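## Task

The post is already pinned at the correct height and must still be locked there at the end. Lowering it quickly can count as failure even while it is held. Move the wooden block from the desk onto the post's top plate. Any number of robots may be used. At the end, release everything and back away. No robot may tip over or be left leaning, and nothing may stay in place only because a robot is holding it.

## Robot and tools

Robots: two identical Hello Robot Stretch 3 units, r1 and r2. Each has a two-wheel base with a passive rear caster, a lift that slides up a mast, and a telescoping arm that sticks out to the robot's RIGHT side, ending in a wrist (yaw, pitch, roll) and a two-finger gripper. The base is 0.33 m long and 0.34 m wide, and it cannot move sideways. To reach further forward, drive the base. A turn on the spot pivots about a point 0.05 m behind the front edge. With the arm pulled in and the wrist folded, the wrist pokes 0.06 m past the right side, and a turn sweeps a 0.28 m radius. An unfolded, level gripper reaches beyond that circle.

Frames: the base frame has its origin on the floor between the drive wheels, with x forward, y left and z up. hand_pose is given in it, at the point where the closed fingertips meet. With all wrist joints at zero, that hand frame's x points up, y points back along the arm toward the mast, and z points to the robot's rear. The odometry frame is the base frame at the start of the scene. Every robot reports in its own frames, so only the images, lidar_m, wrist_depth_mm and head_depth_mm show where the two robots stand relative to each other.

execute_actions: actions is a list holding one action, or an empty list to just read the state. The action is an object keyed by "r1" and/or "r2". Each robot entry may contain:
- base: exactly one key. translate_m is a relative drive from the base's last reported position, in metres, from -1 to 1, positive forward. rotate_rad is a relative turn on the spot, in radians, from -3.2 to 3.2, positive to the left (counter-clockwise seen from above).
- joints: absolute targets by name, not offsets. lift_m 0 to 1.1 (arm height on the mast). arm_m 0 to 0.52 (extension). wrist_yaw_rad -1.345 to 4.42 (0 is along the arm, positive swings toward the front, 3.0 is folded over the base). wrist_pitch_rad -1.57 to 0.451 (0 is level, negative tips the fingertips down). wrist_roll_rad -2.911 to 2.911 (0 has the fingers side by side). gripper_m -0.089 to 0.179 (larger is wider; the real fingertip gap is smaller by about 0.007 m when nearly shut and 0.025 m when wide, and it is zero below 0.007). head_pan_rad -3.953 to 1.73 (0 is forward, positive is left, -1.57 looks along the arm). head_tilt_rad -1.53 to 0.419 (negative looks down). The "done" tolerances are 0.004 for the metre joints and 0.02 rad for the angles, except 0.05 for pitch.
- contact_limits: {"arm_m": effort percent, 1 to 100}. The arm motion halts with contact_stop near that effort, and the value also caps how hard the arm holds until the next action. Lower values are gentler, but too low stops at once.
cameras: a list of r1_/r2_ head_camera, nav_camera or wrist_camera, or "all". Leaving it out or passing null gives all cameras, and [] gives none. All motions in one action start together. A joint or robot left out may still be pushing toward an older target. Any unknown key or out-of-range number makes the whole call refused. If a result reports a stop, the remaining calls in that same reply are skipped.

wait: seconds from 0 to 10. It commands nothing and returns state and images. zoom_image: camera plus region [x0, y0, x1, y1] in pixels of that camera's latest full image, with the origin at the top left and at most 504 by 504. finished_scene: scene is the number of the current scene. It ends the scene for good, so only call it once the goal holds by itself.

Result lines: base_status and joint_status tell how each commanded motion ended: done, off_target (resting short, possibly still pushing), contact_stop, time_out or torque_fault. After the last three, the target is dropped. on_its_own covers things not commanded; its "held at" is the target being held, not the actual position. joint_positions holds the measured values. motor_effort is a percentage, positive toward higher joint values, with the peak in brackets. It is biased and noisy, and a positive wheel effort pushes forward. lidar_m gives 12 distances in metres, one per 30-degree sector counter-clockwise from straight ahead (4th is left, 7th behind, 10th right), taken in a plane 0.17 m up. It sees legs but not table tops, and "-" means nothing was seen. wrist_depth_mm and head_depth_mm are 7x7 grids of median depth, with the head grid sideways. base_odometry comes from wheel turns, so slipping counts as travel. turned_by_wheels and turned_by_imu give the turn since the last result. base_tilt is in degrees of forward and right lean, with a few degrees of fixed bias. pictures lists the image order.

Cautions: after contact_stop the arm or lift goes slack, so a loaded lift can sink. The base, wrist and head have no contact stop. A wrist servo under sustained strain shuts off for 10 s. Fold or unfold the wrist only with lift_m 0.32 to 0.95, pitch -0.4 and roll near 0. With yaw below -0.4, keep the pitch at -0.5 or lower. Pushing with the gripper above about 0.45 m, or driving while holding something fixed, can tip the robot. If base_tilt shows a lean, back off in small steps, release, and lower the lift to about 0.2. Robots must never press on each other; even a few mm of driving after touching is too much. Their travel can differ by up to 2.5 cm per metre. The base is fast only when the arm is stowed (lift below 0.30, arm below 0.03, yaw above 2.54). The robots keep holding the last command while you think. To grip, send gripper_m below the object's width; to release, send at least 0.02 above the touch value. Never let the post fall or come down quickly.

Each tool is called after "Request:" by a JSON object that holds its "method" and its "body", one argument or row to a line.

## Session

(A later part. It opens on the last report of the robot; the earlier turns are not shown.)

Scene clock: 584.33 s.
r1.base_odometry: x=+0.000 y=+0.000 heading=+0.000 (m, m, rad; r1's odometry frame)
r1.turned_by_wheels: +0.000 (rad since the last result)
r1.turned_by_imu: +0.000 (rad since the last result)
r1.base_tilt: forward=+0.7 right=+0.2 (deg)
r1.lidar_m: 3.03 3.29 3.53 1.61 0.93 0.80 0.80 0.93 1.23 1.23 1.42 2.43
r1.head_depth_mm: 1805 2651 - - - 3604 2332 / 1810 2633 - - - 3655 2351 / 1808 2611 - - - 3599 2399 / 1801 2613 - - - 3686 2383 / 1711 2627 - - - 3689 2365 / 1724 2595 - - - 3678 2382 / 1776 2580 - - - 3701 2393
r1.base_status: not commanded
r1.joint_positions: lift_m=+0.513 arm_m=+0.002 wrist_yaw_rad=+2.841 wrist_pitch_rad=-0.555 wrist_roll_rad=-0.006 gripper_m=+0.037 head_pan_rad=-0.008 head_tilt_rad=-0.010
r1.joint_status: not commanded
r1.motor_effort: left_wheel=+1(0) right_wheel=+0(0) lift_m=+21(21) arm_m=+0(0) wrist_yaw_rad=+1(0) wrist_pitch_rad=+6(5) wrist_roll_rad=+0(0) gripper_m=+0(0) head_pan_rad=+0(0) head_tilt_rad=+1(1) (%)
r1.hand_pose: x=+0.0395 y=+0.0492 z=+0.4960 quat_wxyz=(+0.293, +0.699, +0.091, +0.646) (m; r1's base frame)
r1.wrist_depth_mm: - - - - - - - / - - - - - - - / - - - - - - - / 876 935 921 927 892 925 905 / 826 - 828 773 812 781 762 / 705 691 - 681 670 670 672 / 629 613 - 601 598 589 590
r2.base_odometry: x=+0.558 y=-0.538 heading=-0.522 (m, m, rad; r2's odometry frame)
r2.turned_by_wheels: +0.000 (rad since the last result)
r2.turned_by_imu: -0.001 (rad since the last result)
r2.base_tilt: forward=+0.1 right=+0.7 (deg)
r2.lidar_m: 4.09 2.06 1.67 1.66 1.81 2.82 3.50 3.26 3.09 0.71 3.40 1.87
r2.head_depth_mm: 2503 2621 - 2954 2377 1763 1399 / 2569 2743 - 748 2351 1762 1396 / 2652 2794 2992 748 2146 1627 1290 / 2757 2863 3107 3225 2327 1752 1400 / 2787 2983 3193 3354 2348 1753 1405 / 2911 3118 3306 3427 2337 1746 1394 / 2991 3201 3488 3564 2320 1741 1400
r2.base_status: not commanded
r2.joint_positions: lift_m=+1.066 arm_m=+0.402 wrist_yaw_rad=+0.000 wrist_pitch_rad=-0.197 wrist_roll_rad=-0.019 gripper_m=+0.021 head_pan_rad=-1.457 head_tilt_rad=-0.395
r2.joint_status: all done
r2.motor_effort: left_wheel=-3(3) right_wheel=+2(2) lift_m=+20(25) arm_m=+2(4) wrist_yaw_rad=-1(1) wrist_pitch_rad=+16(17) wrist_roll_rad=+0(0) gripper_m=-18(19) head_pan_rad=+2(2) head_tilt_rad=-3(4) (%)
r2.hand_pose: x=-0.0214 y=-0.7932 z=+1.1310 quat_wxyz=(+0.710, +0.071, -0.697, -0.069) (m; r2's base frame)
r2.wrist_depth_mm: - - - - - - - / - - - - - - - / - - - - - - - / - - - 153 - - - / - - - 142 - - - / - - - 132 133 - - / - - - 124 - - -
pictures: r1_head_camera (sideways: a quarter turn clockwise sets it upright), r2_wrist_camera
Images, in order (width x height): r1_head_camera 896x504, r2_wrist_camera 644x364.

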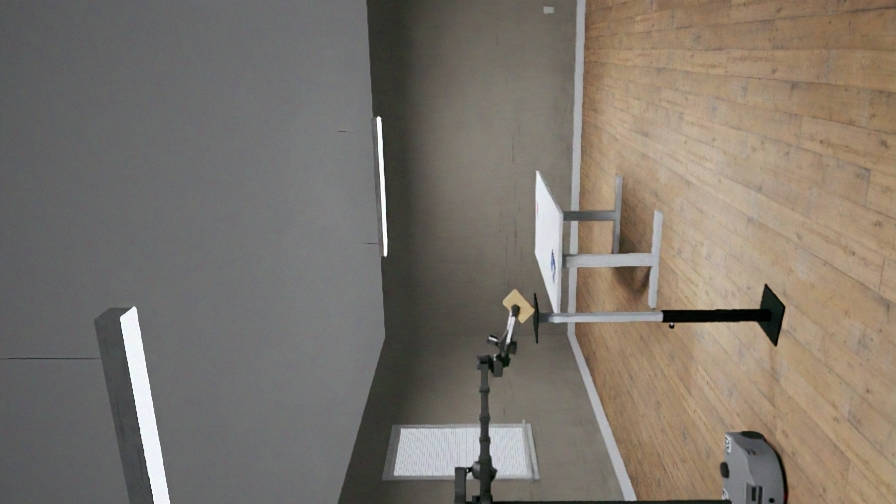

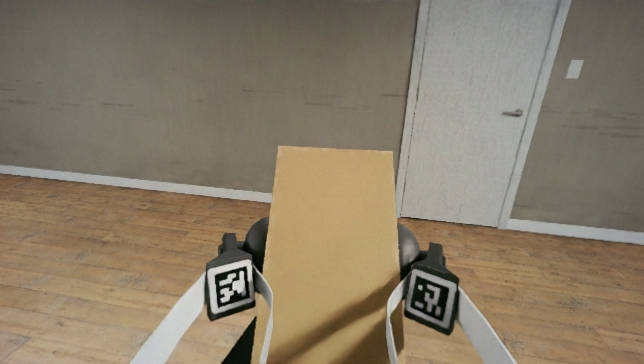

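Request:
{"method": "execute_actions", "body": {
  "actions": [
    {"r2": {"joints": {"lift_m": 1.057}}}
  ],
  "cameras": ["r1_head_camera"]
}}

Request:
{"method": "zoom_image", "body": {
  "camera": "r1_head_camera",
  "region": [480, 270, 570, 360]
}}

Scene clock: 592.77 s.
r1.base_odometry: x=+0.000 y=+0.000 heading=+0.000 (m, m, rad; r1's odometry frame)
r1.turned_by_wheels: +0.000 (rad since the last result)
r1.turned_by_imu: +0.000 (rad since the last result)
r1.base_tilt: forward=+0.7 right=+0.2 (deg)
r1.lidar_m: 3.02 3.28 3.54 1.61 0.93 0.80 0.80 0.93 1.23 1.23 1.42 2.42
r1.head_depth_mm: 1805 2636 - - - 3590 2356 / 1813 2646 - - - 3666 2370 / 1817 2618 - - - 3663 2384 / 1805 2623 - - - 3604 2363 / 1712 2607 - - - 3646 2390 / 1715 2604 - - - 3707 2390 / 1796 2553 - - - 3697 2404
r1.base_status: not commanded
r1.joint_positions: lift_m=+0.513 arm_m=+0.002 wrist_yaw_rad=+2.841 wrist_pitch_rad=-0.555 wrist_roll_rad=-0.006 gripper_m=+0.037 head_pan_rad=-0.008 head_tilt_rad=-0.010
r1.joint_status: not commanded
r1.motor_effort: left_wheel=+1(0) right_wheel=-1(0) lift_m=+21(21) arm_m=+0(0) wrist_yaw_rad=+0(1) wrist_pitch_rad=+6(6) wrist_roll_rad=+0(0) gripper_m=+0(0) head_pan_rad=+0(0) head_tilt_rad=+1(1) (%)
r1.hand_pose: x=+0.0395 y=+0.0492 z=+0.4960 quat_wxyz=(+0.293, +0.699, +0.091, +0.646) (m; r1's base frame)
r1.wrist_depth_mm: - - - - - - - / - - - - - - - / - - - - - - - / 895 951 940 910 916 902 891 / 823 - 840 792 788 791 765 / 718 684 - 678 681 685 677 / 613 616 - 592 598 603 577
r2.base_odometry: x=+0.558 y=-0.538 heading=-0.522 (m, m, rad; r2's odometry frame)
r2.turned_by_wheels: +0.000 (rad since the last result)
r2.turned_by_imu: -0.001 (rad since the last result)
r2.base_tilt: forward=+0.1 right=+0.8 (deg)
r2.lidar_m: 4.11 2.06 1.67 1.66 1.82 2.82 3.50 3.26 3.11 0.71 3.41 1.87
r2.head_depth_mm: 2519 2621 2785 2955 2347 1747 1403 / 2555 2714 - 749 2353 1757 1407 / 2642 2817 2958 748 2146 1643 1294 / 2729 2900 3120 3269 2350 1748 1404 / 2795 3000 3234 3295 2355 1764 1397 / 2903 3101 3305 3420 2364 1760 1396 / 2969 3176 3469 3546 2352 1748 1405
r2.base_status: not commanded
r2.joint_positions: lift_m=+1.057 arm_m=+0.402 wrist_yaw_rad=+0.000 wrist_pitch_rad=-0.176 wrist_roll_rad=-0.019 gripper_m=+0.021 head_pan_rad=-1.457 head_tilt_rad=-0.395
r2.joint_status: all done
r2.motor_effort: left_wheel=-2(3) right_wheel=+2(2) lift_m=+17(19) arm_m=+3(3) wrist_yaw_rad=-1(1) wrist_pitch_rad=+9(17) wrist_roll_rad=+0(0) gripper_m=-19(19) head_pan_rad=+2(2) head_tilt_rad=-3(4) (%)
r2.hand_pose: x=-0.0214 y=-0.7947 z=+1.1273 quat_wxyz=(+0.711, +0.063, -0.697, -0.062) (m; r2's base frame)
r2.wrist_depth_mm: - - - - - - - / - - - - - - - / - - - - - - - / - - - 155 - - - / - - - 143 - - - / - - - 132 133 - - / - - - 123 - - -
pictures: r1_head_camera (sideways: a quarter turn clockwise sets it upright)
Images, in order (width x height): r1_head_camera 896x504.

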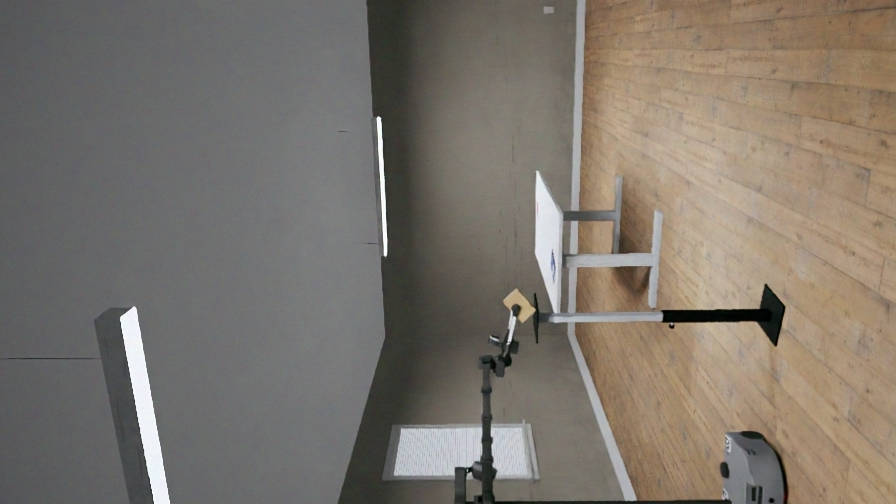

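Region (480, 270, 570, 360) of r1_head_camera's 896x504 image, scaled by 5.600, with more detail than that image has.

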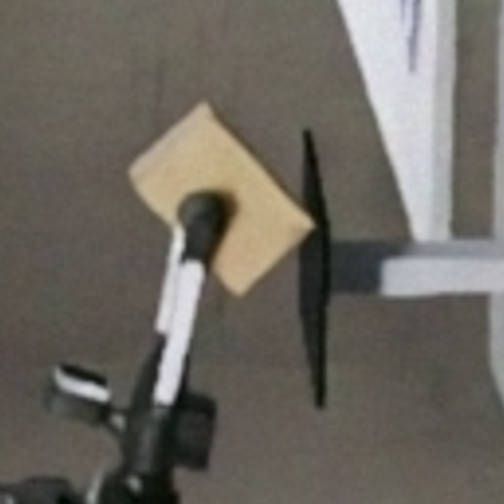

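Request:
{"method": "execute_actions", "body": {
  "actions": [
    {"r2": {"joints": {"arm_m": 0.375, "lift_m": 1.054}}}
  ],
  "cameras": ["r1_head_camera", "r2_wrist_camera"]
}}

Request:
{"method": "zoom_image", "body": {
  "camera": "r1_head_camera",
  "region": [480, 270, 570, 360]
}}

Scene clock: 601.67 s.
r1.base_odometry: x=+0.000 y=+0.000 heading=+0.000 (m, m, rad; r1's odometry frame)
r1.turned_by_wheels: +0.000 (rad since the last result)
r1.turned_by_imu: +0.000 (rad since the last result)
r1.base_tilt: forward=+0.6 right=+0.3 (deg)
r1.lidar_m: 3.00 3.25 3.54 1.61 0.93 0.80 0.80 0.93 1.23 1.23 1.42 2.42
r1.head_depth_mm: 1810 2646 - - - 3593 2373 / 1804 2669 - - - 3623 2348 / 1801 2621 - - - 3599 2379 / 1802 2610 - - - 3650 2392 / 1714 2610 - - - 3688 2377 / 1716 2578 - - - 3699 2389 / 1794 2583 - - - 3693 2398
r1.base_status: not commanded
r1.joint_positions: lift_m=+0.513 arm_m=+0.002 wrist_yaw_rad=+2.841 wrist_pitch_rad=-0.555 wrist_roll_rad=-0.006 gripper_m=+0.037 head_pan_rad=-0.008 head_tilt_rad=-0.010
r1.joint_status: not commanded
r1.motor_effort: left_wheel=+0(0) right_wheel=+0(0) lift_m=+21(21) arm_m=+0(0) wrist_yaw_rad=+0(1) wrist_pitch_rad=+6(5) wrist_roll_rad=+0(0) gripper_m=+0(0) head_pan_rad=+1(0) head_tilt_rad=+1(1) (%)
r1.hand_pose: x=+0.0395 y=+0.0492 z=+0.4960 quat_wxyz=(+0.293, +0.699, +0.091, +0.646) (m; r1's base frame)
r1.wrist_depth_mm: - - - - - - - / - - - - - - - / - - - - - - - / 879 961 923 943 920 902 905 / 775 - 815 792 805 769 775 / 702 700 - 693 683 687 673 / 613 622 - 594 595 596 587
r2.base_odometry: x=+0.558 y=-0.538 heading=-0.522 (m, m, rad; r2's odometry frame)
r2.turned_by_wheels: +0.000 (rad since the last result)
r2.turned_by_imu: -0.001 (rad since the last result)
r2.base_tilt: forward=+0.1 right=+0.7 (deg)
r2.lidar_m: 4.11 2.05 1.67 1.66 1.81 2.83 3.49 3.26 3.10 0.71 3.43 1.87
r2.head_depth_mm: 2489 2642 - 2980 2352 1750 1408 / 2585 2704 - 748 2369 1756 1405 / 2667 2797 2981 747 2141 1635 1294 / 2720 2889 3131 3276 2342 1754 1399 / 2790 2985 3167 3343 2351 1756 1395 / 2897 3117 3245 3413 2331 1753 1397 / 2980 3193 3483 3544 2336 1745 1399
r2.base_status: not commanded
r2.joint_positions: lift_m=+1.054 arm_m=+0.375 wrist_yaw_rad=+0.001 wrist_pitch_rad=-0.166 wrist_roll_rad=-0.019 gripper_m=+0.021 head_pan_rad=-1.457 head_tilt_rad=-0.395
r2.joint_status: all done
r2.motor_effort: left_wheel=-3(3) right_wheel=+2(2) lift_m=+17(18) arm_m=-2(6) wrist_yaw_rad=-1(1) wrist_pitch_rad=+6(10) wrist_roll_rad=+0(0) gripper_m=-19(19) head_pan_rad=+2(2) head_tilt_rad=-3(4) (%)
r2.hand_pose: x=-0.0213 y=-0.7691 z=+1.1268 quat_wxyz=(+0.711, +0.060, -0.698, -0.058) (m; r2's base frame)
r2.wrist_depth_mm: - - - - - - - / - - - - - - - / - - - - - - - / - - - 153 - - - / - - - 142 - - - / - - - 132 133 - - / - - - 124 205 - -
pictures: r1_head_camera (sideways: a quarter turn clockwise sets it upright), r2_wrist_camera
Images, in order (width x height): r1_head_camera 896x504, r2_wrist_camera 644x364.

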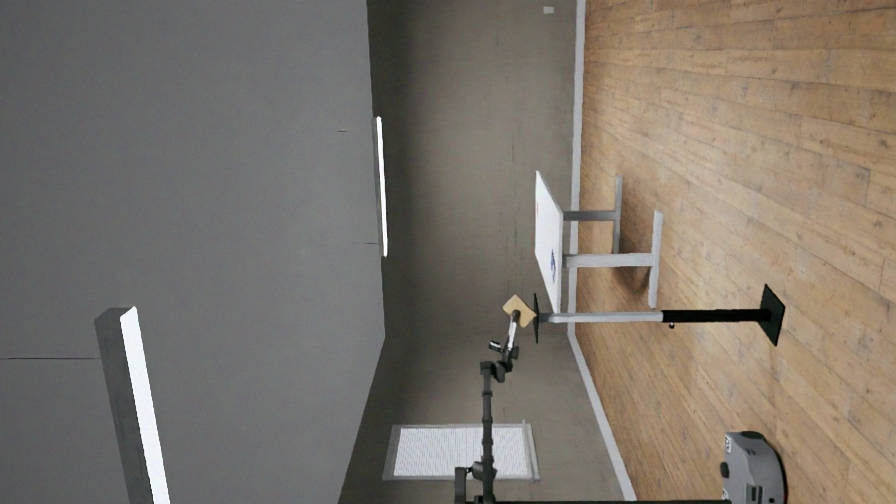

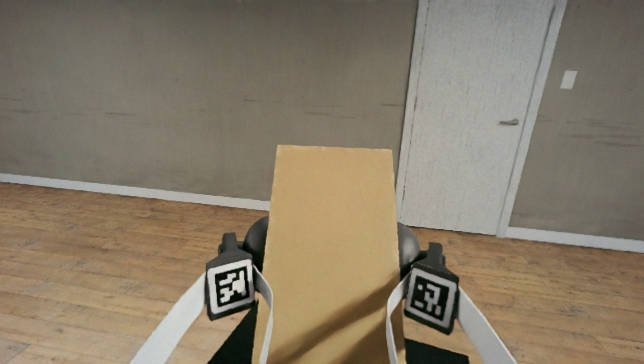

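Region (480, 270, 570, 360) of r1_head_camera's 896x504 image, scaled by 5.600, with more detail than that image has.

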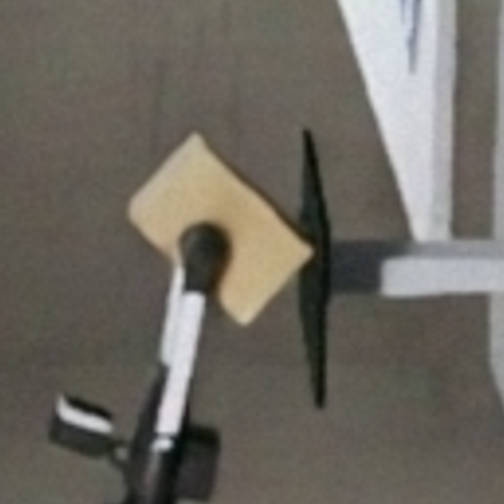

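Request:
{"method": "execute_actions", "body": {
  "actions": [
    {"r2": {"joints": {"wrist_pitch_rad": 0.45, "lift_m": 0.925, "arm_m": 0.363}}}
  ],
  "cameras": ["r1_head_camera", "r2_wrist_camera", "r2_head_camera"]
}}

Request:
{"method": "zoom_image", "body": {
  "camera": "r1_head_camera",
  "region": [480, 270, 580, 370]
}}

Scene clock: 641.10 s.
r1.base_odometry: x=+0.000 y=+0.000 heading=+0.000 (m, m, rad; r1's odometry frame)
r1.turned_by_wheels: +0.000 (rad since the last result)
r1.turned_by_imu: +0.000 (rad since the last result)
r1.base_tilt: forward=+0.6 right=+0.3 (deg)
r1.lidar_m: 3.01 3.28 3.54 1.61 0.93 0.80 0.80 0.93 1.23 1.23 1.42 2.43
r1.head_depth_mm: 1828 2649 - - - 3578 2350 / 1804 2647 - - - 3646 2356 / 1809 2616 - - - 3683 2367 / 1803 2635 - - - 3652 2387 / 1711 2624 - - - 3659 2376 / 1705 2589 - - - 3688 2393 / 1779 2596 - - - 3676 2411
r1.base_status: not commanded
r1.joint_positions: lift_m=+0.513 arm_m=+0.002 wrist_yaw_rad=+2.841 wrist_pitch_rad=-0.555 wrist_roll_rad=-0.006 gripper_m=+0.037 head_pan_rad=-0.008 head_tilt_rad=-0.010
r1.joint_status: not commanded
r1.motor_effort: left_wheel=+0(0) right_wheel=+0(0) lift_m=+21(21) arm_m=+0(0) wrist_yaw_rad=+0(1) wrist_pitch_rad=+6(6) wrist_roll_rad=+0(0) gripper_m=+0(0) head_pan_rad=+0(0) head_tilt_rad=+1(1) (%)
r1.hand_pose: x=+0.0395 y=+0.0492 z=+0.4960 quat_wxyz=(+0.293, +0.699, +0.091, +0.646) (m; r1's base frame)
r1.wrist_depth_mm: - - - - - - - / - - - - - - - / - - - - - - - / 893 934 944 940 892 888 875 / 821 - 811 794 811 767 770 / 697 688 - 686 663 667 657 / 623 627 - 612 597 599 598
r2.base_odometry: x=+0.558 y=-0.538 heading=-0.522 (m, m, rad; r2's odometry frame)
r2.turned_by_wheels: +0.000 (rad since the last result)
r2.turned_by_imu: -0.001 (rad since the last result)
r2.base_tilt: forward=+0.0 right=+0.8 (deg)
r2.lidar_m: 4.12 2.05 1.67 1.65 1.81 2.82 3.50 3.25 3.10 0.71 3.41 1.88
r2.head_depth_mm: 2494 2628 2809 2923 2142 1767 1407 / 2586 2732 2857 - 2137 1753 1404 / 2633 2822 2990 2920 2248 1635 1295 / 2721 2896 3110 3243 2365 1744 1401 / 2797 2983 3170 3319 2360 1760 1407 / 2885 3104 3305 3451 2346 1750 1400 / 2972 3240 3411 3526 2342 1744 1395
r2.base_status: not commanded
r2.joint_positions: lift_m=+0.925 arm_m=+0.363 wrist_yaw_rad=+0.001 wrist_pitch_rad=+0.395 wrist_roll_rad=-0.019 gripper_m=+0.021 head_pan_rad=-1.457 head_tilt_rad=-0.395
r2.joint_status: wrist_pitch_rad off_target (ended at +0.395, target +0.450); the others done
r2.motor_effort: left_wheel=-2(3) right_wheel=+2(1) lift_m=+19(21) arm_m=-3(4) wrist_yaw_rad=-1(1) wrist_pitch_rad=+20(22) wrist_roll_rad=+0(0) gripper_m=-19(19) head_pan_rad=+2(2) head_tilt_rad=-3(4) (%)
r2.hand_pose: x=-0.0212 y=-0.7541 z=+1.1402 quat_wxyz=(+0.700, -0.140, -0.687, +0.137) (m; r2's base frame)
r2.wrist_depth_mm: - - - - - - - / - - - - - - - / - - - - - - - / - - - 155 - - - / - - - 143 - - - / - - - 132 133 - - / - - - 123 - - -
pictures: r1_head_camera (sideways: a quarter turn clockwise sets it upright), r2_head_camera (sideways: a quarter turn clockwise sets it upright), r2_wrist_camera
Images, in order (width x height): r1_head_camera 896x504, r2_head_camera 896x504, r2_wrist_camera 644x364.

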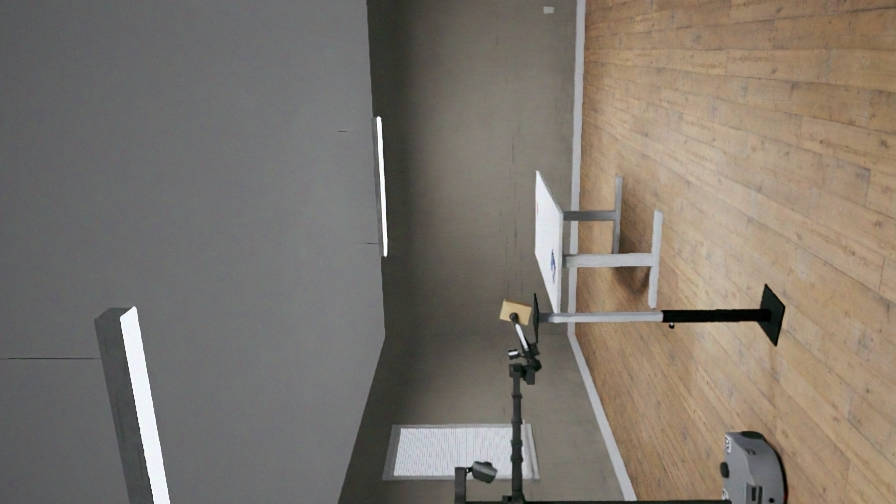

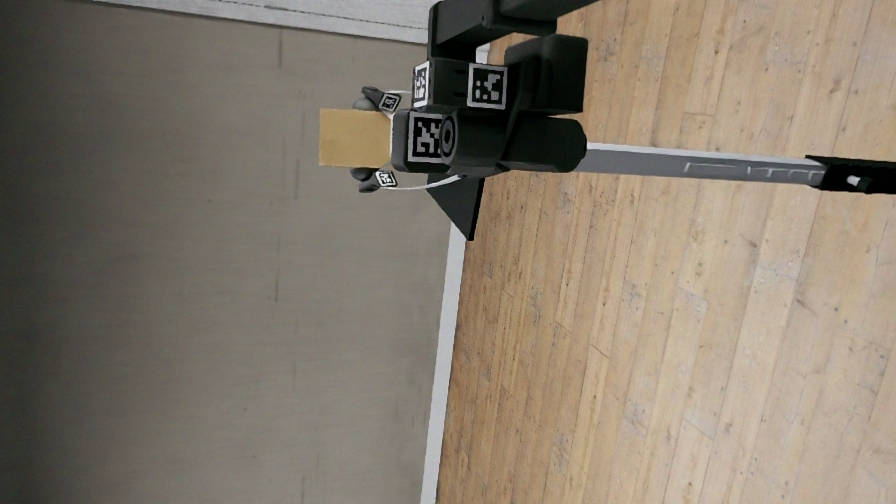

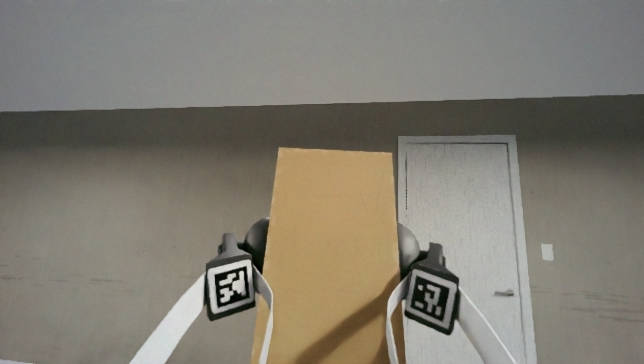

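Region (480, 270, 580, 370) of r1_head_camera's 896x504 image, scaled by 5.040, with more detail than that image has.

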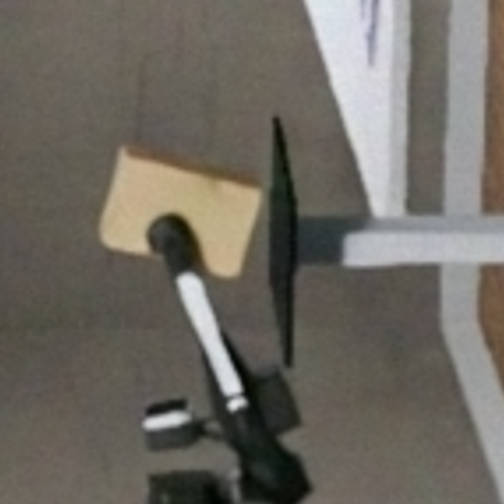

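Request:
{"method": "execute_actions", "body": {
  "actions": [
    {"r2": {"joints": {"lift_m": 0.903, "arm_m": 0.35}}}
  ],
  "cameras": ["r1_head_camera", "r2_wrist_camera"]
}}

Request:
{"method": "zoom_image", "body": {
  "camera": "r1_head_camera",
  "region": [480, 270, 580, 370]
}}

Scene clock: 658.57 s.
r1.base_odometry: x=+0.000 y=+0.000 heading=+0.000 (m, m, rad; r1's odometry frame)
r1.turned_by_wheels: +0.000 (rad since the last result)
r1.turned_by_imu: +0.000 (rad since the last result)
r1.base_tilt: forward=+0.6 right=+0.3 (deg)
r1.lidar_m: 3.02 3.29 3.54 1.61 0.93 0.80 0.80 0.92 1.23 1.23 1.42 2.42
r1.head_depth_mm: 1818 2664 - - - 3569 2359 / 1801 2658 - - - 3628 2356 / 1801 2647 - - - 3648 2388 / 1788 2634 - - - 3618 2375 / 1720 2612 - - - 3671 2384 / 1714 2619 - - - 3721 2387 / 1791 2606 - - - 3679 2385
r1.base_status: not commanded
r1.joint_positions: lift_m=+0.513 arm_m=+0.002 wrist_yaw_rad=+2.841 wrist_pitch_rad=-0.555 wrist_roll_rad=-0.006 gripper_m=+0.037 head_pan_rad=-0.008 head_tilt_rad=-0.010
r1.joint_status: not commanded
r1.motor_effort: left_wheel=+0(1) right_wheel=+1(0) lift_m=+21(21) arm_m=+0(0) wrist_yaw_rad=+1(1) wrist_pitch_rad=+5(6) wrist_roll_rad=+0(0) gripper_m=+0(0) head_pan_rad=+0(0) head_tilt_rad=+1(1) (%)
r1.hand_pose: x=+0.0395 y=+0.0492 z=+0.4960 quat_wxyz=(+0.293, +0.699, +0.091, +0.646) (m; r1's base frame)
r1.wrist_depth_mm: - - - - - - - / - - - - - - - / - - - - - - - / 912 965 935 933 892 890 895 / 819 - 820 789 798 762 756 / 722 690 - 687 680 673 672 / 620 628 - 617 607 603 594
r2.base_odometry: x=+0.558 y=-0.538 heading=-0.522 (m, m, rad; r2's odometry frame)
r2.turned_by_wheels: +0.000 (rad since the last result)
r2.turned_by_imu: -0.001 (rad since the last result)
r2.base_tilt: forward=+0.0 right=+0.8 (deg)
r2.lidar_m: 4.10 2.06 1.67 1.66 1.82 2.81 3.50 3.27 3.12 0.71 3.41 1.88
r2.head_depth_mm: 2485 2656 2817 2945 - 1745 1403 / 2585 2724 2884 - - 1753 1401 / 2658 2798 2975 1866 2306 1637 1297 / 2739 2907 3123 3232 2342 1767 1401 / 2803 2996 3180 3305 2343 1743 1400 / 2870 3095 3288 3417 2353 1746 1407 / 2952 3176 3452 3584 2338 1749 1398
r2.base_status: not commanded
r2.joint_positions: lift_m=+0.903 arm_m=+0.350 wrist_yaw_rad=+0.001 wrist_pitch_rad=+0.403 wrist_roll_rad=-0.019 gripper_m=+0.021 head_pan_rad=-1.457 head_tilt_rad=-0.395
r2.joint_status: all done
r2.motor_effort: left_wheel=-2(3) right_wheel=+2(2) lift_m=+19(20) arm_m=-3(4) wrist_yaw_rad=-1(1) wrist_pitch_rad=+16(20) wrist_roll_rad=+0(0) gripper_m=-19(19) head_pan_rad=+2(2) head_tilt_rad=-3(3) (%)
r2.hand_pose: x=-0.0212 y=-0.7405 z=+1.1203 quat_wxyz=(+0.699, -0.142, -0.686, +0.140) (m; r2's base frame)
r2.wrist_depth_mm: - - - - - - - / - - - - - - - / - - - - - - - / - - - 155 - - - / - - - 142 - - - / - - - 132 133 - - / - - - 124 - - -
pictures: r1_head_camera (sideways: a quarter turn clockwise sets it upright), r2_wrist_camera
Images, in order (width x height): r1_head_camera 896x504, r2_wrist_camera 644x364.

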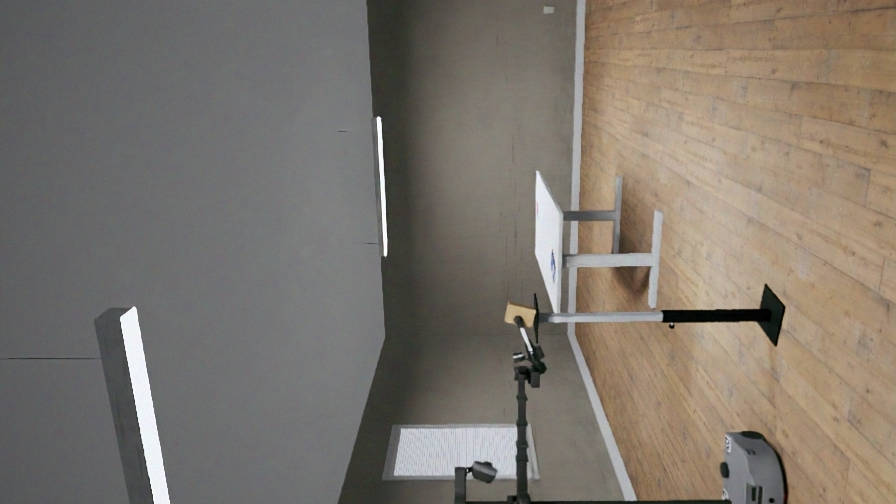

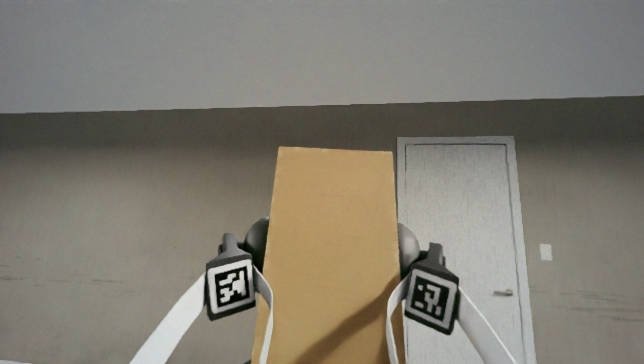

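Region (480, 270, 580, 370) of r1_head_camera's 896x504 image, scaled by 5.040, with more detail than that image has.

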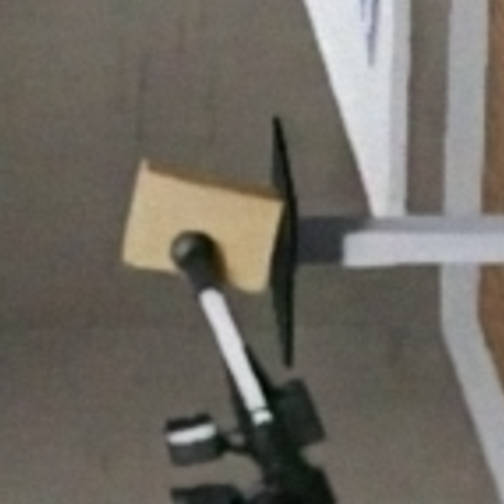

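Request:
{"method": "execute_actions", "body": {
  "actions": [
    {"r2": {"joints": {"lift_m": 0.888, "arm_m": 0.345}}}
  ],
  "cameras": ["r1_head_camera", "r2_wrist_camera"]
}}

Request:
{"method": "zoom_image", "body": {
  "camera": "r1_head_camera",
  "region": [480, 270, 580, 370]
}}

Scene clock: 667.07 s.
r1.base_odometry: x=+0.000 y=+0.000 heading=+0.000 (m, m, rad; r1's odometry frame)
r1.turned_by_wheels: +0.000 (rad since the last result)
r1.turned_by_imu: +0.000 (rad since the last result)
r1.base_tilt: forward=+0.6 right=+0.2 (deg)
r1.lidar_m: 3.02 3.26 3.55 1.61 0.93 0.80 0.80 0.93 1.23 1.23 1.42 2.42
r1.head_depth_mm: 1805 2662 - - - 3602 2354 / 1803 2621 - - - 3621 2366 / 1812 2621 - - - 3661 2372 / 1801 2618 - - - 3666 2374 / 1713 2624 - - - 3688 2383 / 1722 2602 - - - 3741 2378 / 1786 2593 - - - 3725 2401
r1.base_status: not commanded
r1.joint_positions: lift_m=+0.513 arm_m=+0.002 wrist_yaw_rad=+2.841 wrist_pitch_rad=-0.555 wrist_roll_rad=-0.006 gripper_m=+0.037 head_pan_rad=-0.008 head_tilt_rad=-0.010
r1.joint_status: not commanded
r1.motor_effort: left_wheel=+0(1) right_wheel=+0(1) lift_m=+21(21) arm_m=+0(0) wrist_yaw_rad=+0(1) wrist_pitch_rad=+6(6) wrist_roll_rad=+0(0) gripper_m=+0(0) head_pan_rad=+0(0) head_tilt_rad=+1(1) (%)
r1.hand_pose: x=+0.0395 y=+0.0492 z=+0.4960 quat_wxyz=(+0.293, +0.699, +0.091, +0.646) (m; r1's base frame)
r1.wrist_depth_mm: - - - - - - - / - - - - - - - / - - - - - - - / 890 968 922 922 885 900 893 / 810 - 811 789 795 801 757 / 689 684 - 685 677 678 663 / 636 610 - 617 593 606 585
r2.base_odometry: x=+0.558 y=-0.538 heading=-0.522 (m, m, rad; r2's odometry frame)
r2.turned_by_wheels: +0.000 (rad since the last result)
r2.turned_by_imu: -0.001 (rad since the last result)
r2.base_tilt: forward=+0.0 right=+0.8 (deg)
r2.lidar_m: 4.11 2.06 1.67 1.65 1.81 2.82 3.49 3.26 3.11 0.71 3.40 1.87
r2.head_depth_mm: 2502 2663 2804 2965 - 1761 1411 / 2579 2744 2916 748 - 1748 1402 / 2641 2835 2949 747 2358 1640 1299 / 2728 2883 3086 3262 2336 1762 1408 / 2781 3019 3202 3280 2360 1750 1396 / 2892 3075 3295 3455 2354 1755 1400 / 3018 3189 3452 3501 2332 1759 1393
r2.base_status: not commanded
r2.joint_positions: lift_m=+0.888 arm_m=+0.345 wrist_yaw_rad=+0.001 wrist_pitch_rad=+0.430 wrist_roll_rad=-0.019 gripper_m=+0.021 head_pan_rad=-1.457 head_tilt_rad=-0.395
r2.joint_status: all done
r2.motor_effort: left_wheel=-3(2) right_wheel=+2(2) lift_m=+18(19) arm_m=-2(1) wrist_yaw_rad=-1(1) wrist_pitch_rad=+7(16) wrist_roll_rad=+0(0) gripper_m=-19(19) head_pan_rad=+2(2) head_tilt_rad=-4(4) (%)
r2.hand_pose: x=-0.0212 y=-0.7333 z=+1.1118 quat_wxyz=(+0.698, -0.152, -0.684, +0.149) (m; r2's base frame)
r2.wrist_depth_mm: - - - - - - - / - - - - - - - / - - - - - - - / - - - 149 - - - / - - - 141 - - - / - - - 132 133 - - / - - - 126 - - -
pictures: r1_head_camera (sideways: a quarter turn clockwise sets it upright), r2_wrist_camera
Images, in order (width x height): r1_head_camera 896x504, r2_wrist_camera 644x364.

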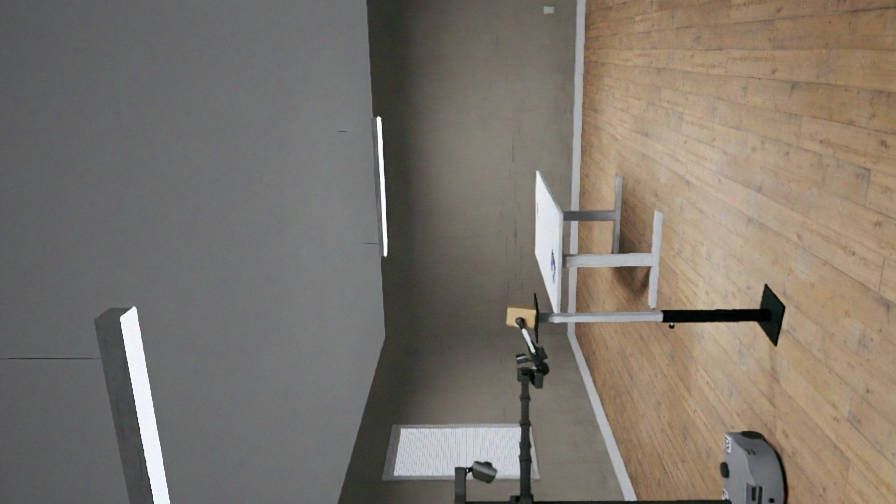

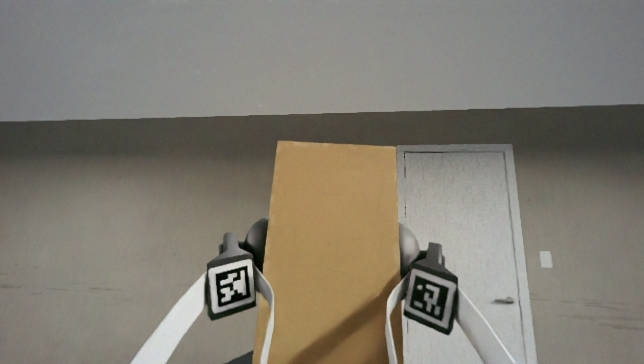

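Region (480, 270, 580, 370) of r1_head_camera's 896x504 image, scaled by 5.040, with more detail than that image has.

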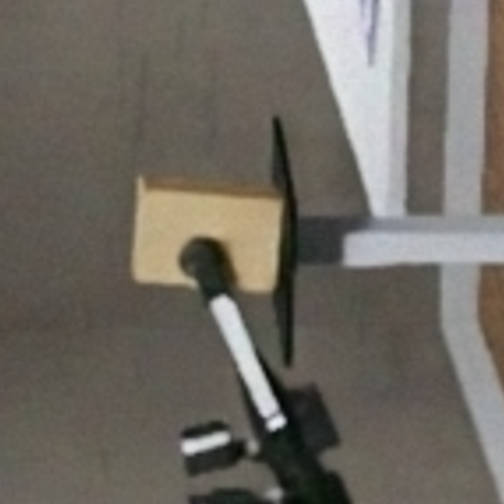

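Request:
{"method": "execute_actions", "body": {
  "actions": [
    {"r2": {"joints": {"lift_m": 0.88, "arm_m": 0.341}}}
  ],
  "cameras": ["r1_head_camera", "r2_wrist_camera"]
}}

Request:
{"method": "zoom_image", "body": {
  "camera": "r1_head_camera",
  "region": [480, 270, 580, 370]
}}

Scene clock: 675.07 s.
r1.base_odometry: x=+0.000 y=+0.000 heading=+0.000 (m, m, rad; r1's odometry frame)
r1.turned_by_wheels: +0.000 (rad since the last result)
r1.turned_by_imu: +0.000 (rad since the last result)
r1.base_tilt: forward=+0.6 right=+0.3 (deg)
r1.lidar_m: 3.03 3.28 3.55 1.61 0.93 0.80 0.80 0.92 1.23 1.23 1.42 2.42
r1.head_depth_mm: 1802 2642 - - - 3602 2329 / 1796 2643 - - - 3640 2371 / 1797 2634 - - - 3632 2369 / 1803 2638 - - - 3632 2361 / 1719 2603 - - - 3700 2381 / 1707 2623 - - - 3750 2374 / 1778 2594 - - - 3687 2377
r1.base_status: not commanded
r1.joint_positions: lift_m=+0.513 arm_m=+0.002 wrist_yaw_rad=+2.841 wrist_pitch_rad=-0.555 wrist_roll_rad=-0.006 gripper_m=+0.037 head_pan_rad=-0.008 head_tilt_rad=-0.010
r1.joint_status: not commanded
r1.motor_effort: left_wheel=+0(1) right_wheel=+0(0) lift_m=+21(21) arm_m=+0(0) wrist_yaw_rad=+0(0) wrist_pitch_rad=+6(6) wrist_roll_rad=+0(0) gripper_m=+0(0) head_pan_rad=+0(0) head_tilt_rad=+2(1) (%)
r1.hand_pose: x=+0.0395 y=+0.0492 z=+0.4960 quat_wxyz=(+0.293, +0.699, +0.091, +0.646) (m; r1's base frame)
r1.wrist_depth_mm: - - - - - - - / - - - - - - - / - - - - - - - / 895 969 970 920 927 928 888 / 808 - 802 809 795 750 765 / 702 690 - 675 675 673 665 / 637 619 - 614 606 590 597
r2.base_odometry: x=+0.558 y=-0.538 heading=-0.522 (m, m, rad; r2's odometry frame)
r2.turned_by_wheels: +0.000 (rad since the last result)
r2.turned_by_imu: -0.001 (rad since the last result)
r2.base_tilt: forward=+0.1 right=+0.7 (deg)
r2.lidar_m: 4.09 2.06 1.66 1.65 1.81 2.82 3.50 3.27 3.10 0.71 3.41 1.87
r2.head_depth_mm: 2512 2675 2804 2974 - 1759 1407 / 2553 2726 2897 697 - 1759 1403 / 2665 2813 2973 748 2370 1634 1289 / 2742 2911 3051 3213 2352 1751 1408 / 2815 2974 3176 3335 2353 1764 1396 / 2868 3096 3266 3435 2354 1753 1406 / 2948 3213 3431 3562 2370 1753 1392
r2.base_status: not commanded
r2.joint_positions: lift_m=+0.880 arm_m=+0.341 wrist_yaw_rad=+0.001 wrist_pitch_rad=+0.435 wrist_roll_rad=-0.019 gripper_m=+0.021 head_pan_rad=-1.457 head_tilt_rad=-0.395
r2.joint_status: all done
r2.motor_effort: left_wheel=-3(3) right_wheel=+2(2) lift_m=+17(18) arm_m=-3(1) wrist_yaw_rad=-1(2) wrist_pitch_rad=+6(7) wrist_roll_rad=+0(0) gripper_m=-19(19) head_pan_rad=+2(2) head_tilt_rad=-3(3) (%)
r2.hand_pose: x=-0.0212 y=-0.7289 z=+1.1050 quat_wxyz=(+0.697, -0.153, -0.684, +0.151) (m; r2's base frame)
r2.wrist_depth_mm: - - - - - - - / - - - - - - - / - - - - - - - / - - - 145 - - - / - - - 139 - - - / - - - 133 133 - - / - - - 128 - - -
pictures: r1_head_camera (sideways: a quarter turn clockwise sets it upright), r2_wrist_camera
Images, in order (width x height): r1_head_camera 896x504, r2_wrist_camera 644x364.

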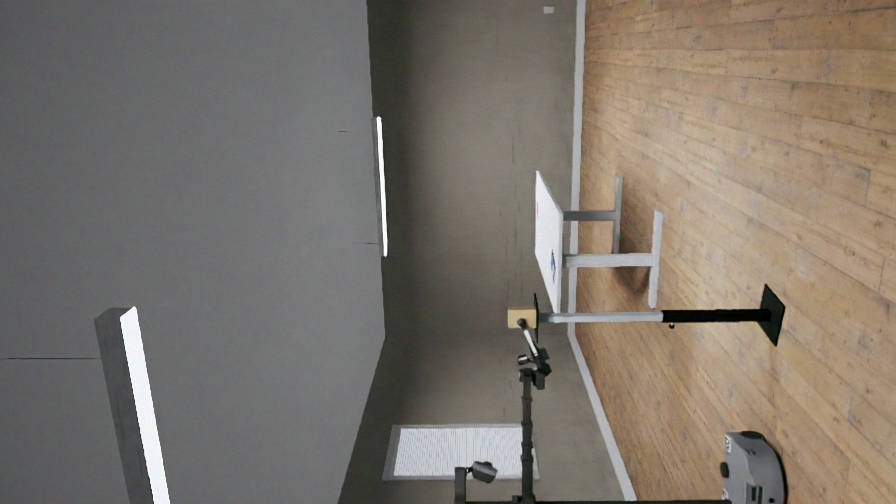

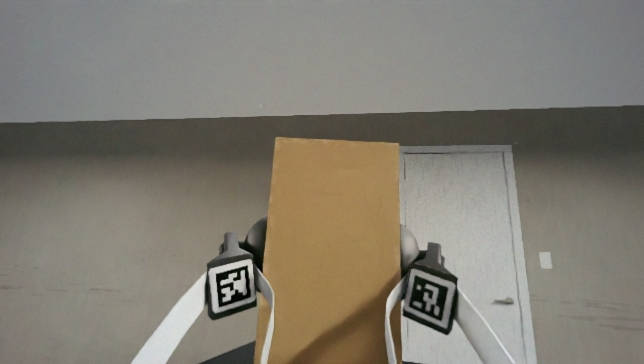

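Region (480, 270, 580, 370) of r1_head_camera's 896x504 image, scaled by 5.040, with more detail than that image has.

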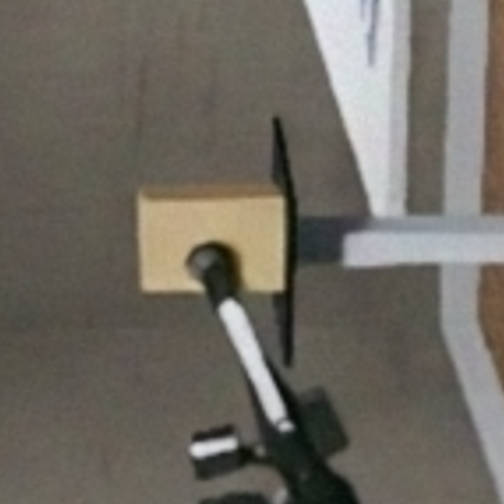

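The block is now upright and centred over the post. Release and retract.

Request:
{"method": "execute_actions", "body": {
  "actions": [
    {"r2": {"joints": {"gripper_m": 0.12}}}
  ],
  "cameras": ["r2_wrist_camera"]
}}

Request:
{"method": "execute_actions", "body": {
  "actions": [
    {"r2": {"joints": {"arm_m": 0.05, "lift_m": 0.89}}}
  ],
  "cameras": ["r1_head_camera", "r2_wrist_camera", "r2_head_camera"]
}}

Request:
{"method": "zoom_image", "body": {
  "camera": "r1_head_camera",
  "region": [470, 260, 610, 400]
}}

Scene clock: 684.20 s.
r1.base_odometry: x=+0.000 y=+0.000 heading=+0.000 (m, m, rad; r1's odometry frame)
r1.turned_by_wheels: +0.000 (rad since the last result)
r1.turned_by_imu: +0.000 (rad since the last result)
r1.base_tilt: forward=+0.6 right=+0.2 (deg)
r1.lidar_m: 3.03 3.27 3.53 1.61 0.92 0.80 0.80 0.92 1.23 1.23 1.42 2.42
r1.head_depth_mm: 1803 2643 - - - 3592 2369 / 1814 2640 - - - 3621 2367 / 1809 2638 - - - 3667 2348 / 1816 2652 - - - 3671 2369 / 1714 2619 - - - 3603 2385 / 1727 2614 - - - 3662 2387 / 1774 2603 - - - 3728 2402
r1.base_status: not commanded
r1.joint_positions: lift_m=+0.513 arm_m=+0.002 wrist_yaw_rad=+2.841 wrist_pitch_rad=-0.555 wrist_roll_rad=-0.006 gripper_m=+0.037 head_pan_rad=-0.008 head_tilt_rad=-0.010
r1.joint_status: not commanded
r1.motor_effort: left_wheel=+1(0) right_wheel=+0(0) lift_m=+21(22) arm_m=+0(0) wrist_yaw_rad=+0(0) wrist_pitch_rad=+6(6) wrist_roll_rad=+0(0) gripper_m=+0(0) head_pan_rad=+0(0) head_tilt_rad=+2(1) (%)
r1.hand_pose: x=+0.0395 y=+0.0492 z=+0.4960 quat_wxyz=(+0.293, +0.699, +0.091, +0.646) (m; r1's base frame)
r1.wrist_depth_mm: - - - - - - - / - - - - - - - / - - - - - - - / 915 953 918 924 895 884 886 / 826 - 822 792 799 782 781 / 691 687 - 668 671 667 666 / 632 619 - 599 597 611 594
r2.base_odometry: x=+0.558 y=-0.538 heading=-0.522 (m, m, rad; r2's odometry frame)
r2.turned_by_wheels: +0.000 (rad since the last result)
r2.turned_by_imu: -0.001 (rad since the last result)
r2.base_tilt: forward=+0.0 right=+0.8 (deg)
r2.lidar_m: 4.10 2.05 1.67 1.66 1.82 2.83 3.50 3.24 3.12 0.71 3.42 1.87
r2.head_depth_mm: 2500 2634 2798 2962 - 1754 1405 / 2558 2715 2910 722 - 1767 1393 / 2628 2810 2955 696 2347 1647 1292 / 2696 2908 3116 3291 2352 1736 1396 / 2804 2963 3217 3268 2350 1755 1399 / 2871 3073 3296 3464 2347 1739 1399 / 2971 3189 3446 3530 2339 1744 1389
r2.base_status: not commanded
r2.joint_positions: lift_m=+0.880 arm_m=+0.341 wrist_yaw_rad=+0.001 wrist_pitch_rad=+0.429 wrist_roll_rad=-0.019 gripper_m=+0.120 head_pan_rad=-1.457 head_tilt_rad=-0.395
r2.joint_status: all done
r2.motor_effort: left_wheel=-2(3) right_wheel=+2(2) lift_m=+18(18) arm_m=-3(3) wrist_yaw_rad=-1(1) wrist_pitch_rad=+8(8) wrist_roll_rad=+0(0) gripper_m=+1(87) head_pan_rad=+2(3) head_tilt_rad=-3(3) (%)
r2.hand_pose: x=-0.0212 y=-0.7293 z=+1.1037 quat_wxyz=(+0.698, -0.152, -0.684, +0.149) (m; r2's base frame)
r2.wrist_depth_mm: - - - - - - - / - - - - - - - / - - - - - - - / - - - 148 - - - / - - - 142 - - - / - - - 136 - - - / - - - 131 - - -
pictures: r2_wrist_camera
Images, in order (width x height): r2_wrist_camera 644x364.

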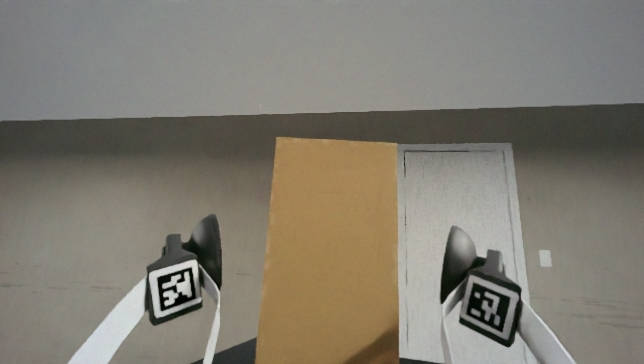

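Scene clock: 687.57 s.
r1.base_odometry: x=+0.000 y=+0.000 heading=+0.000 (m, m, rad; r1's odometry frame)
r1.turned_by_wheels: +0.000 (rad since the last result)
r1.turned_by_imu: +0.000 (rad since the last result)
r1.base_tilt: forward=+0.6 right=+0.3 (deg)
r1.lidar_m: 3.00 3.28 3.54 1.61 0.92 0.80 0.80 0.92 1.22 1.23 1.42 2.42
r1.head_depth_mm: 1804 2648 - - - 3601 2366 / 1801 2639 - - - 3592 2391 / 1801 2635 - - - 3585 2364 / 1802 2629 - - - 3631 2376 / 1718 2604 - - - 3645 2397 / 1716 2610 - - - 3707 2379 / 1782 2582 - - - 3674 2389
r1.base_status: not commanded
r1.joint_positions: lift_m=+0.513 arm_m=+0.002 wrist_yaw_rad=+2.841 wrist_pitch_rad=-0.555 wrist_roll_rad=-0.006 gripper_m=+0.037 head_pan_rad=-0.008 head_tilt_rad=-0.010
r1.joint_status: not commanded
r1.motor_effort: left_wheel=+0(0) right_wheel=+0(0) lift_m=+21(21) arm_m=+0(0) wrist_yaw_rad=+0(0) wrist_pitch_rad=+5(6) wrist_roll_rad=+0(0) gripper_m=+0(1) head_pan_rad=+0(0) head_tilt_rad=+1(1) (%)
r1.hand_pose: x=+0.0395 y=+0.0492 z=+0.4960 quat_wxyz=(+0.293, +0.699, +0.091, +0.646) (m; r1's base frame)
r1.wrist_depth_mm: - - - - - - - / - - - - - - - / - - - - - - - / 887 978 966 905 894 942 891 / 819 - 813 804 783 758 767 / 708 683 - 684 697 673 671 / 616 620 - 608 608 605 589
r2.base_odometry: x=+0.558 y=-0.538 heading=-0.522 (m, m, rad; r2's odometry frame)
r2.turned_by_wheels: +0.000 (rad since the last result)
r2.turned_by_imu: -0.001 (rad since the last result)
r2.base_tilt: forward=+0.0 right=+0.8 (deg)
r2.lidar_m: 4.12 2.05 1.67 1.65 1.81 2.83 3.49 3.26 3.11 0.71 3.41 1.87
r2.head_depth_mm: 2525 2627 2798 2963 2243 1761 - / 2575 2747 2911 746 2365 - - / 2645 2804 2988 736 2049 1759 1359 / 2753 2884 3101 3244 2240 1758 1405 / 2819 2998 3193 3276 2347 1748 1404 / 2894 3046 3291 3480 2334 1749 1399 / 2964 3188 3452 3541 2344 1754 1407
r2.base_status: not commanded
r2.joint_positions: lift_m=+0.890 arm_m=+0.050 wrist_yaw_rad=+0.001 wrist_pitch_rad=+0.429 wrist_roll_rad=-0.019 gripper_m=+0.120 head_pan_rad=-1.457 head_tilt_rad=-0.395
r2.joint_status: all done
r2.motor_effort: left_wheel=-3(3) right_wheel=+2(2) lift_m=+26(27) arm_m=-3(1) wrist_yaw_rad=-2(1) wrist_pitch_rad=+7(8) wrist_roll_rad=+0(0) gripper_m=-1(0) head_pan_rad=+2(2) head_tilt_rad=-4(4) (%)
r2.hand_pose: x=-0.0212 y=-0.4383 z=+1.1133 quat_wxyz=(+0.698, -0.152, -0.684, +0.149) (m; r2's base frame)
r2.wrist_depth_mm: - - - - - - - / - - - - - - - / - - - - - - - / - - - - - - - / - - - - - - - / - - - - - - - / - - - 404 - - -
pictures: r1_head_camera (sideways: a quarter turn clockwise sets it upright), r2_head_camera (sideways: a quarter turn clockwise sets it upright), r2_wrist_camera
Images, in order (width x height): r1_head_camera 896x504, r2_head_camera 896x504, r2_wrist_camera 644x364.

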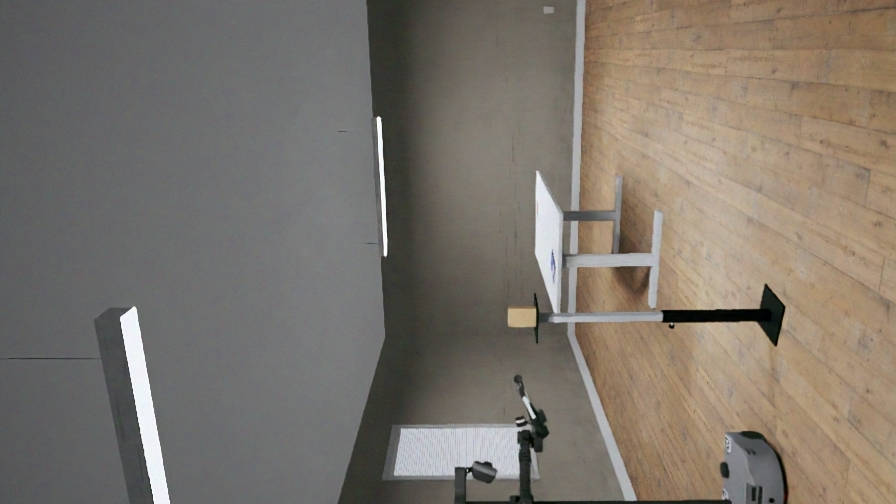

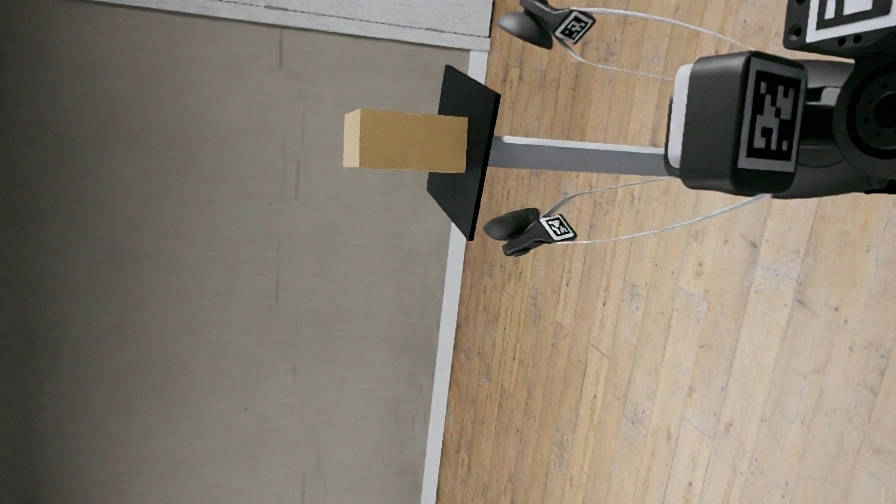

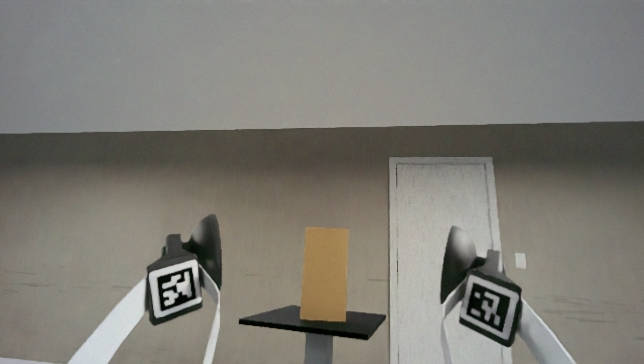

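Region (470, 260, 610, 400) of r1_head_camera's 896x504 image, scaled by 3.600, with more detail than that image has.

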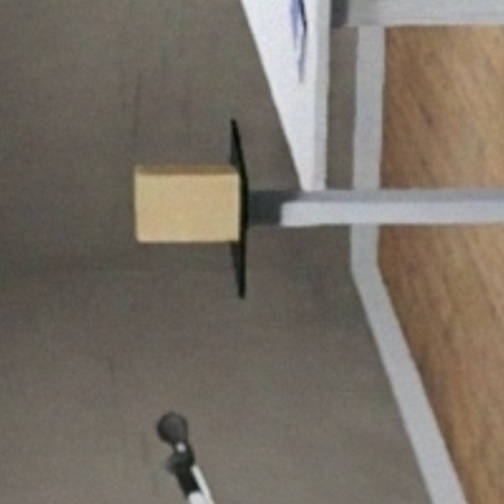

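The block stands upright near the centre of the plate, and the robot is clear.

Request:
{"method": "finished_scene", "body": {
  "scene": 2
}}

The scene is finished: the task was done.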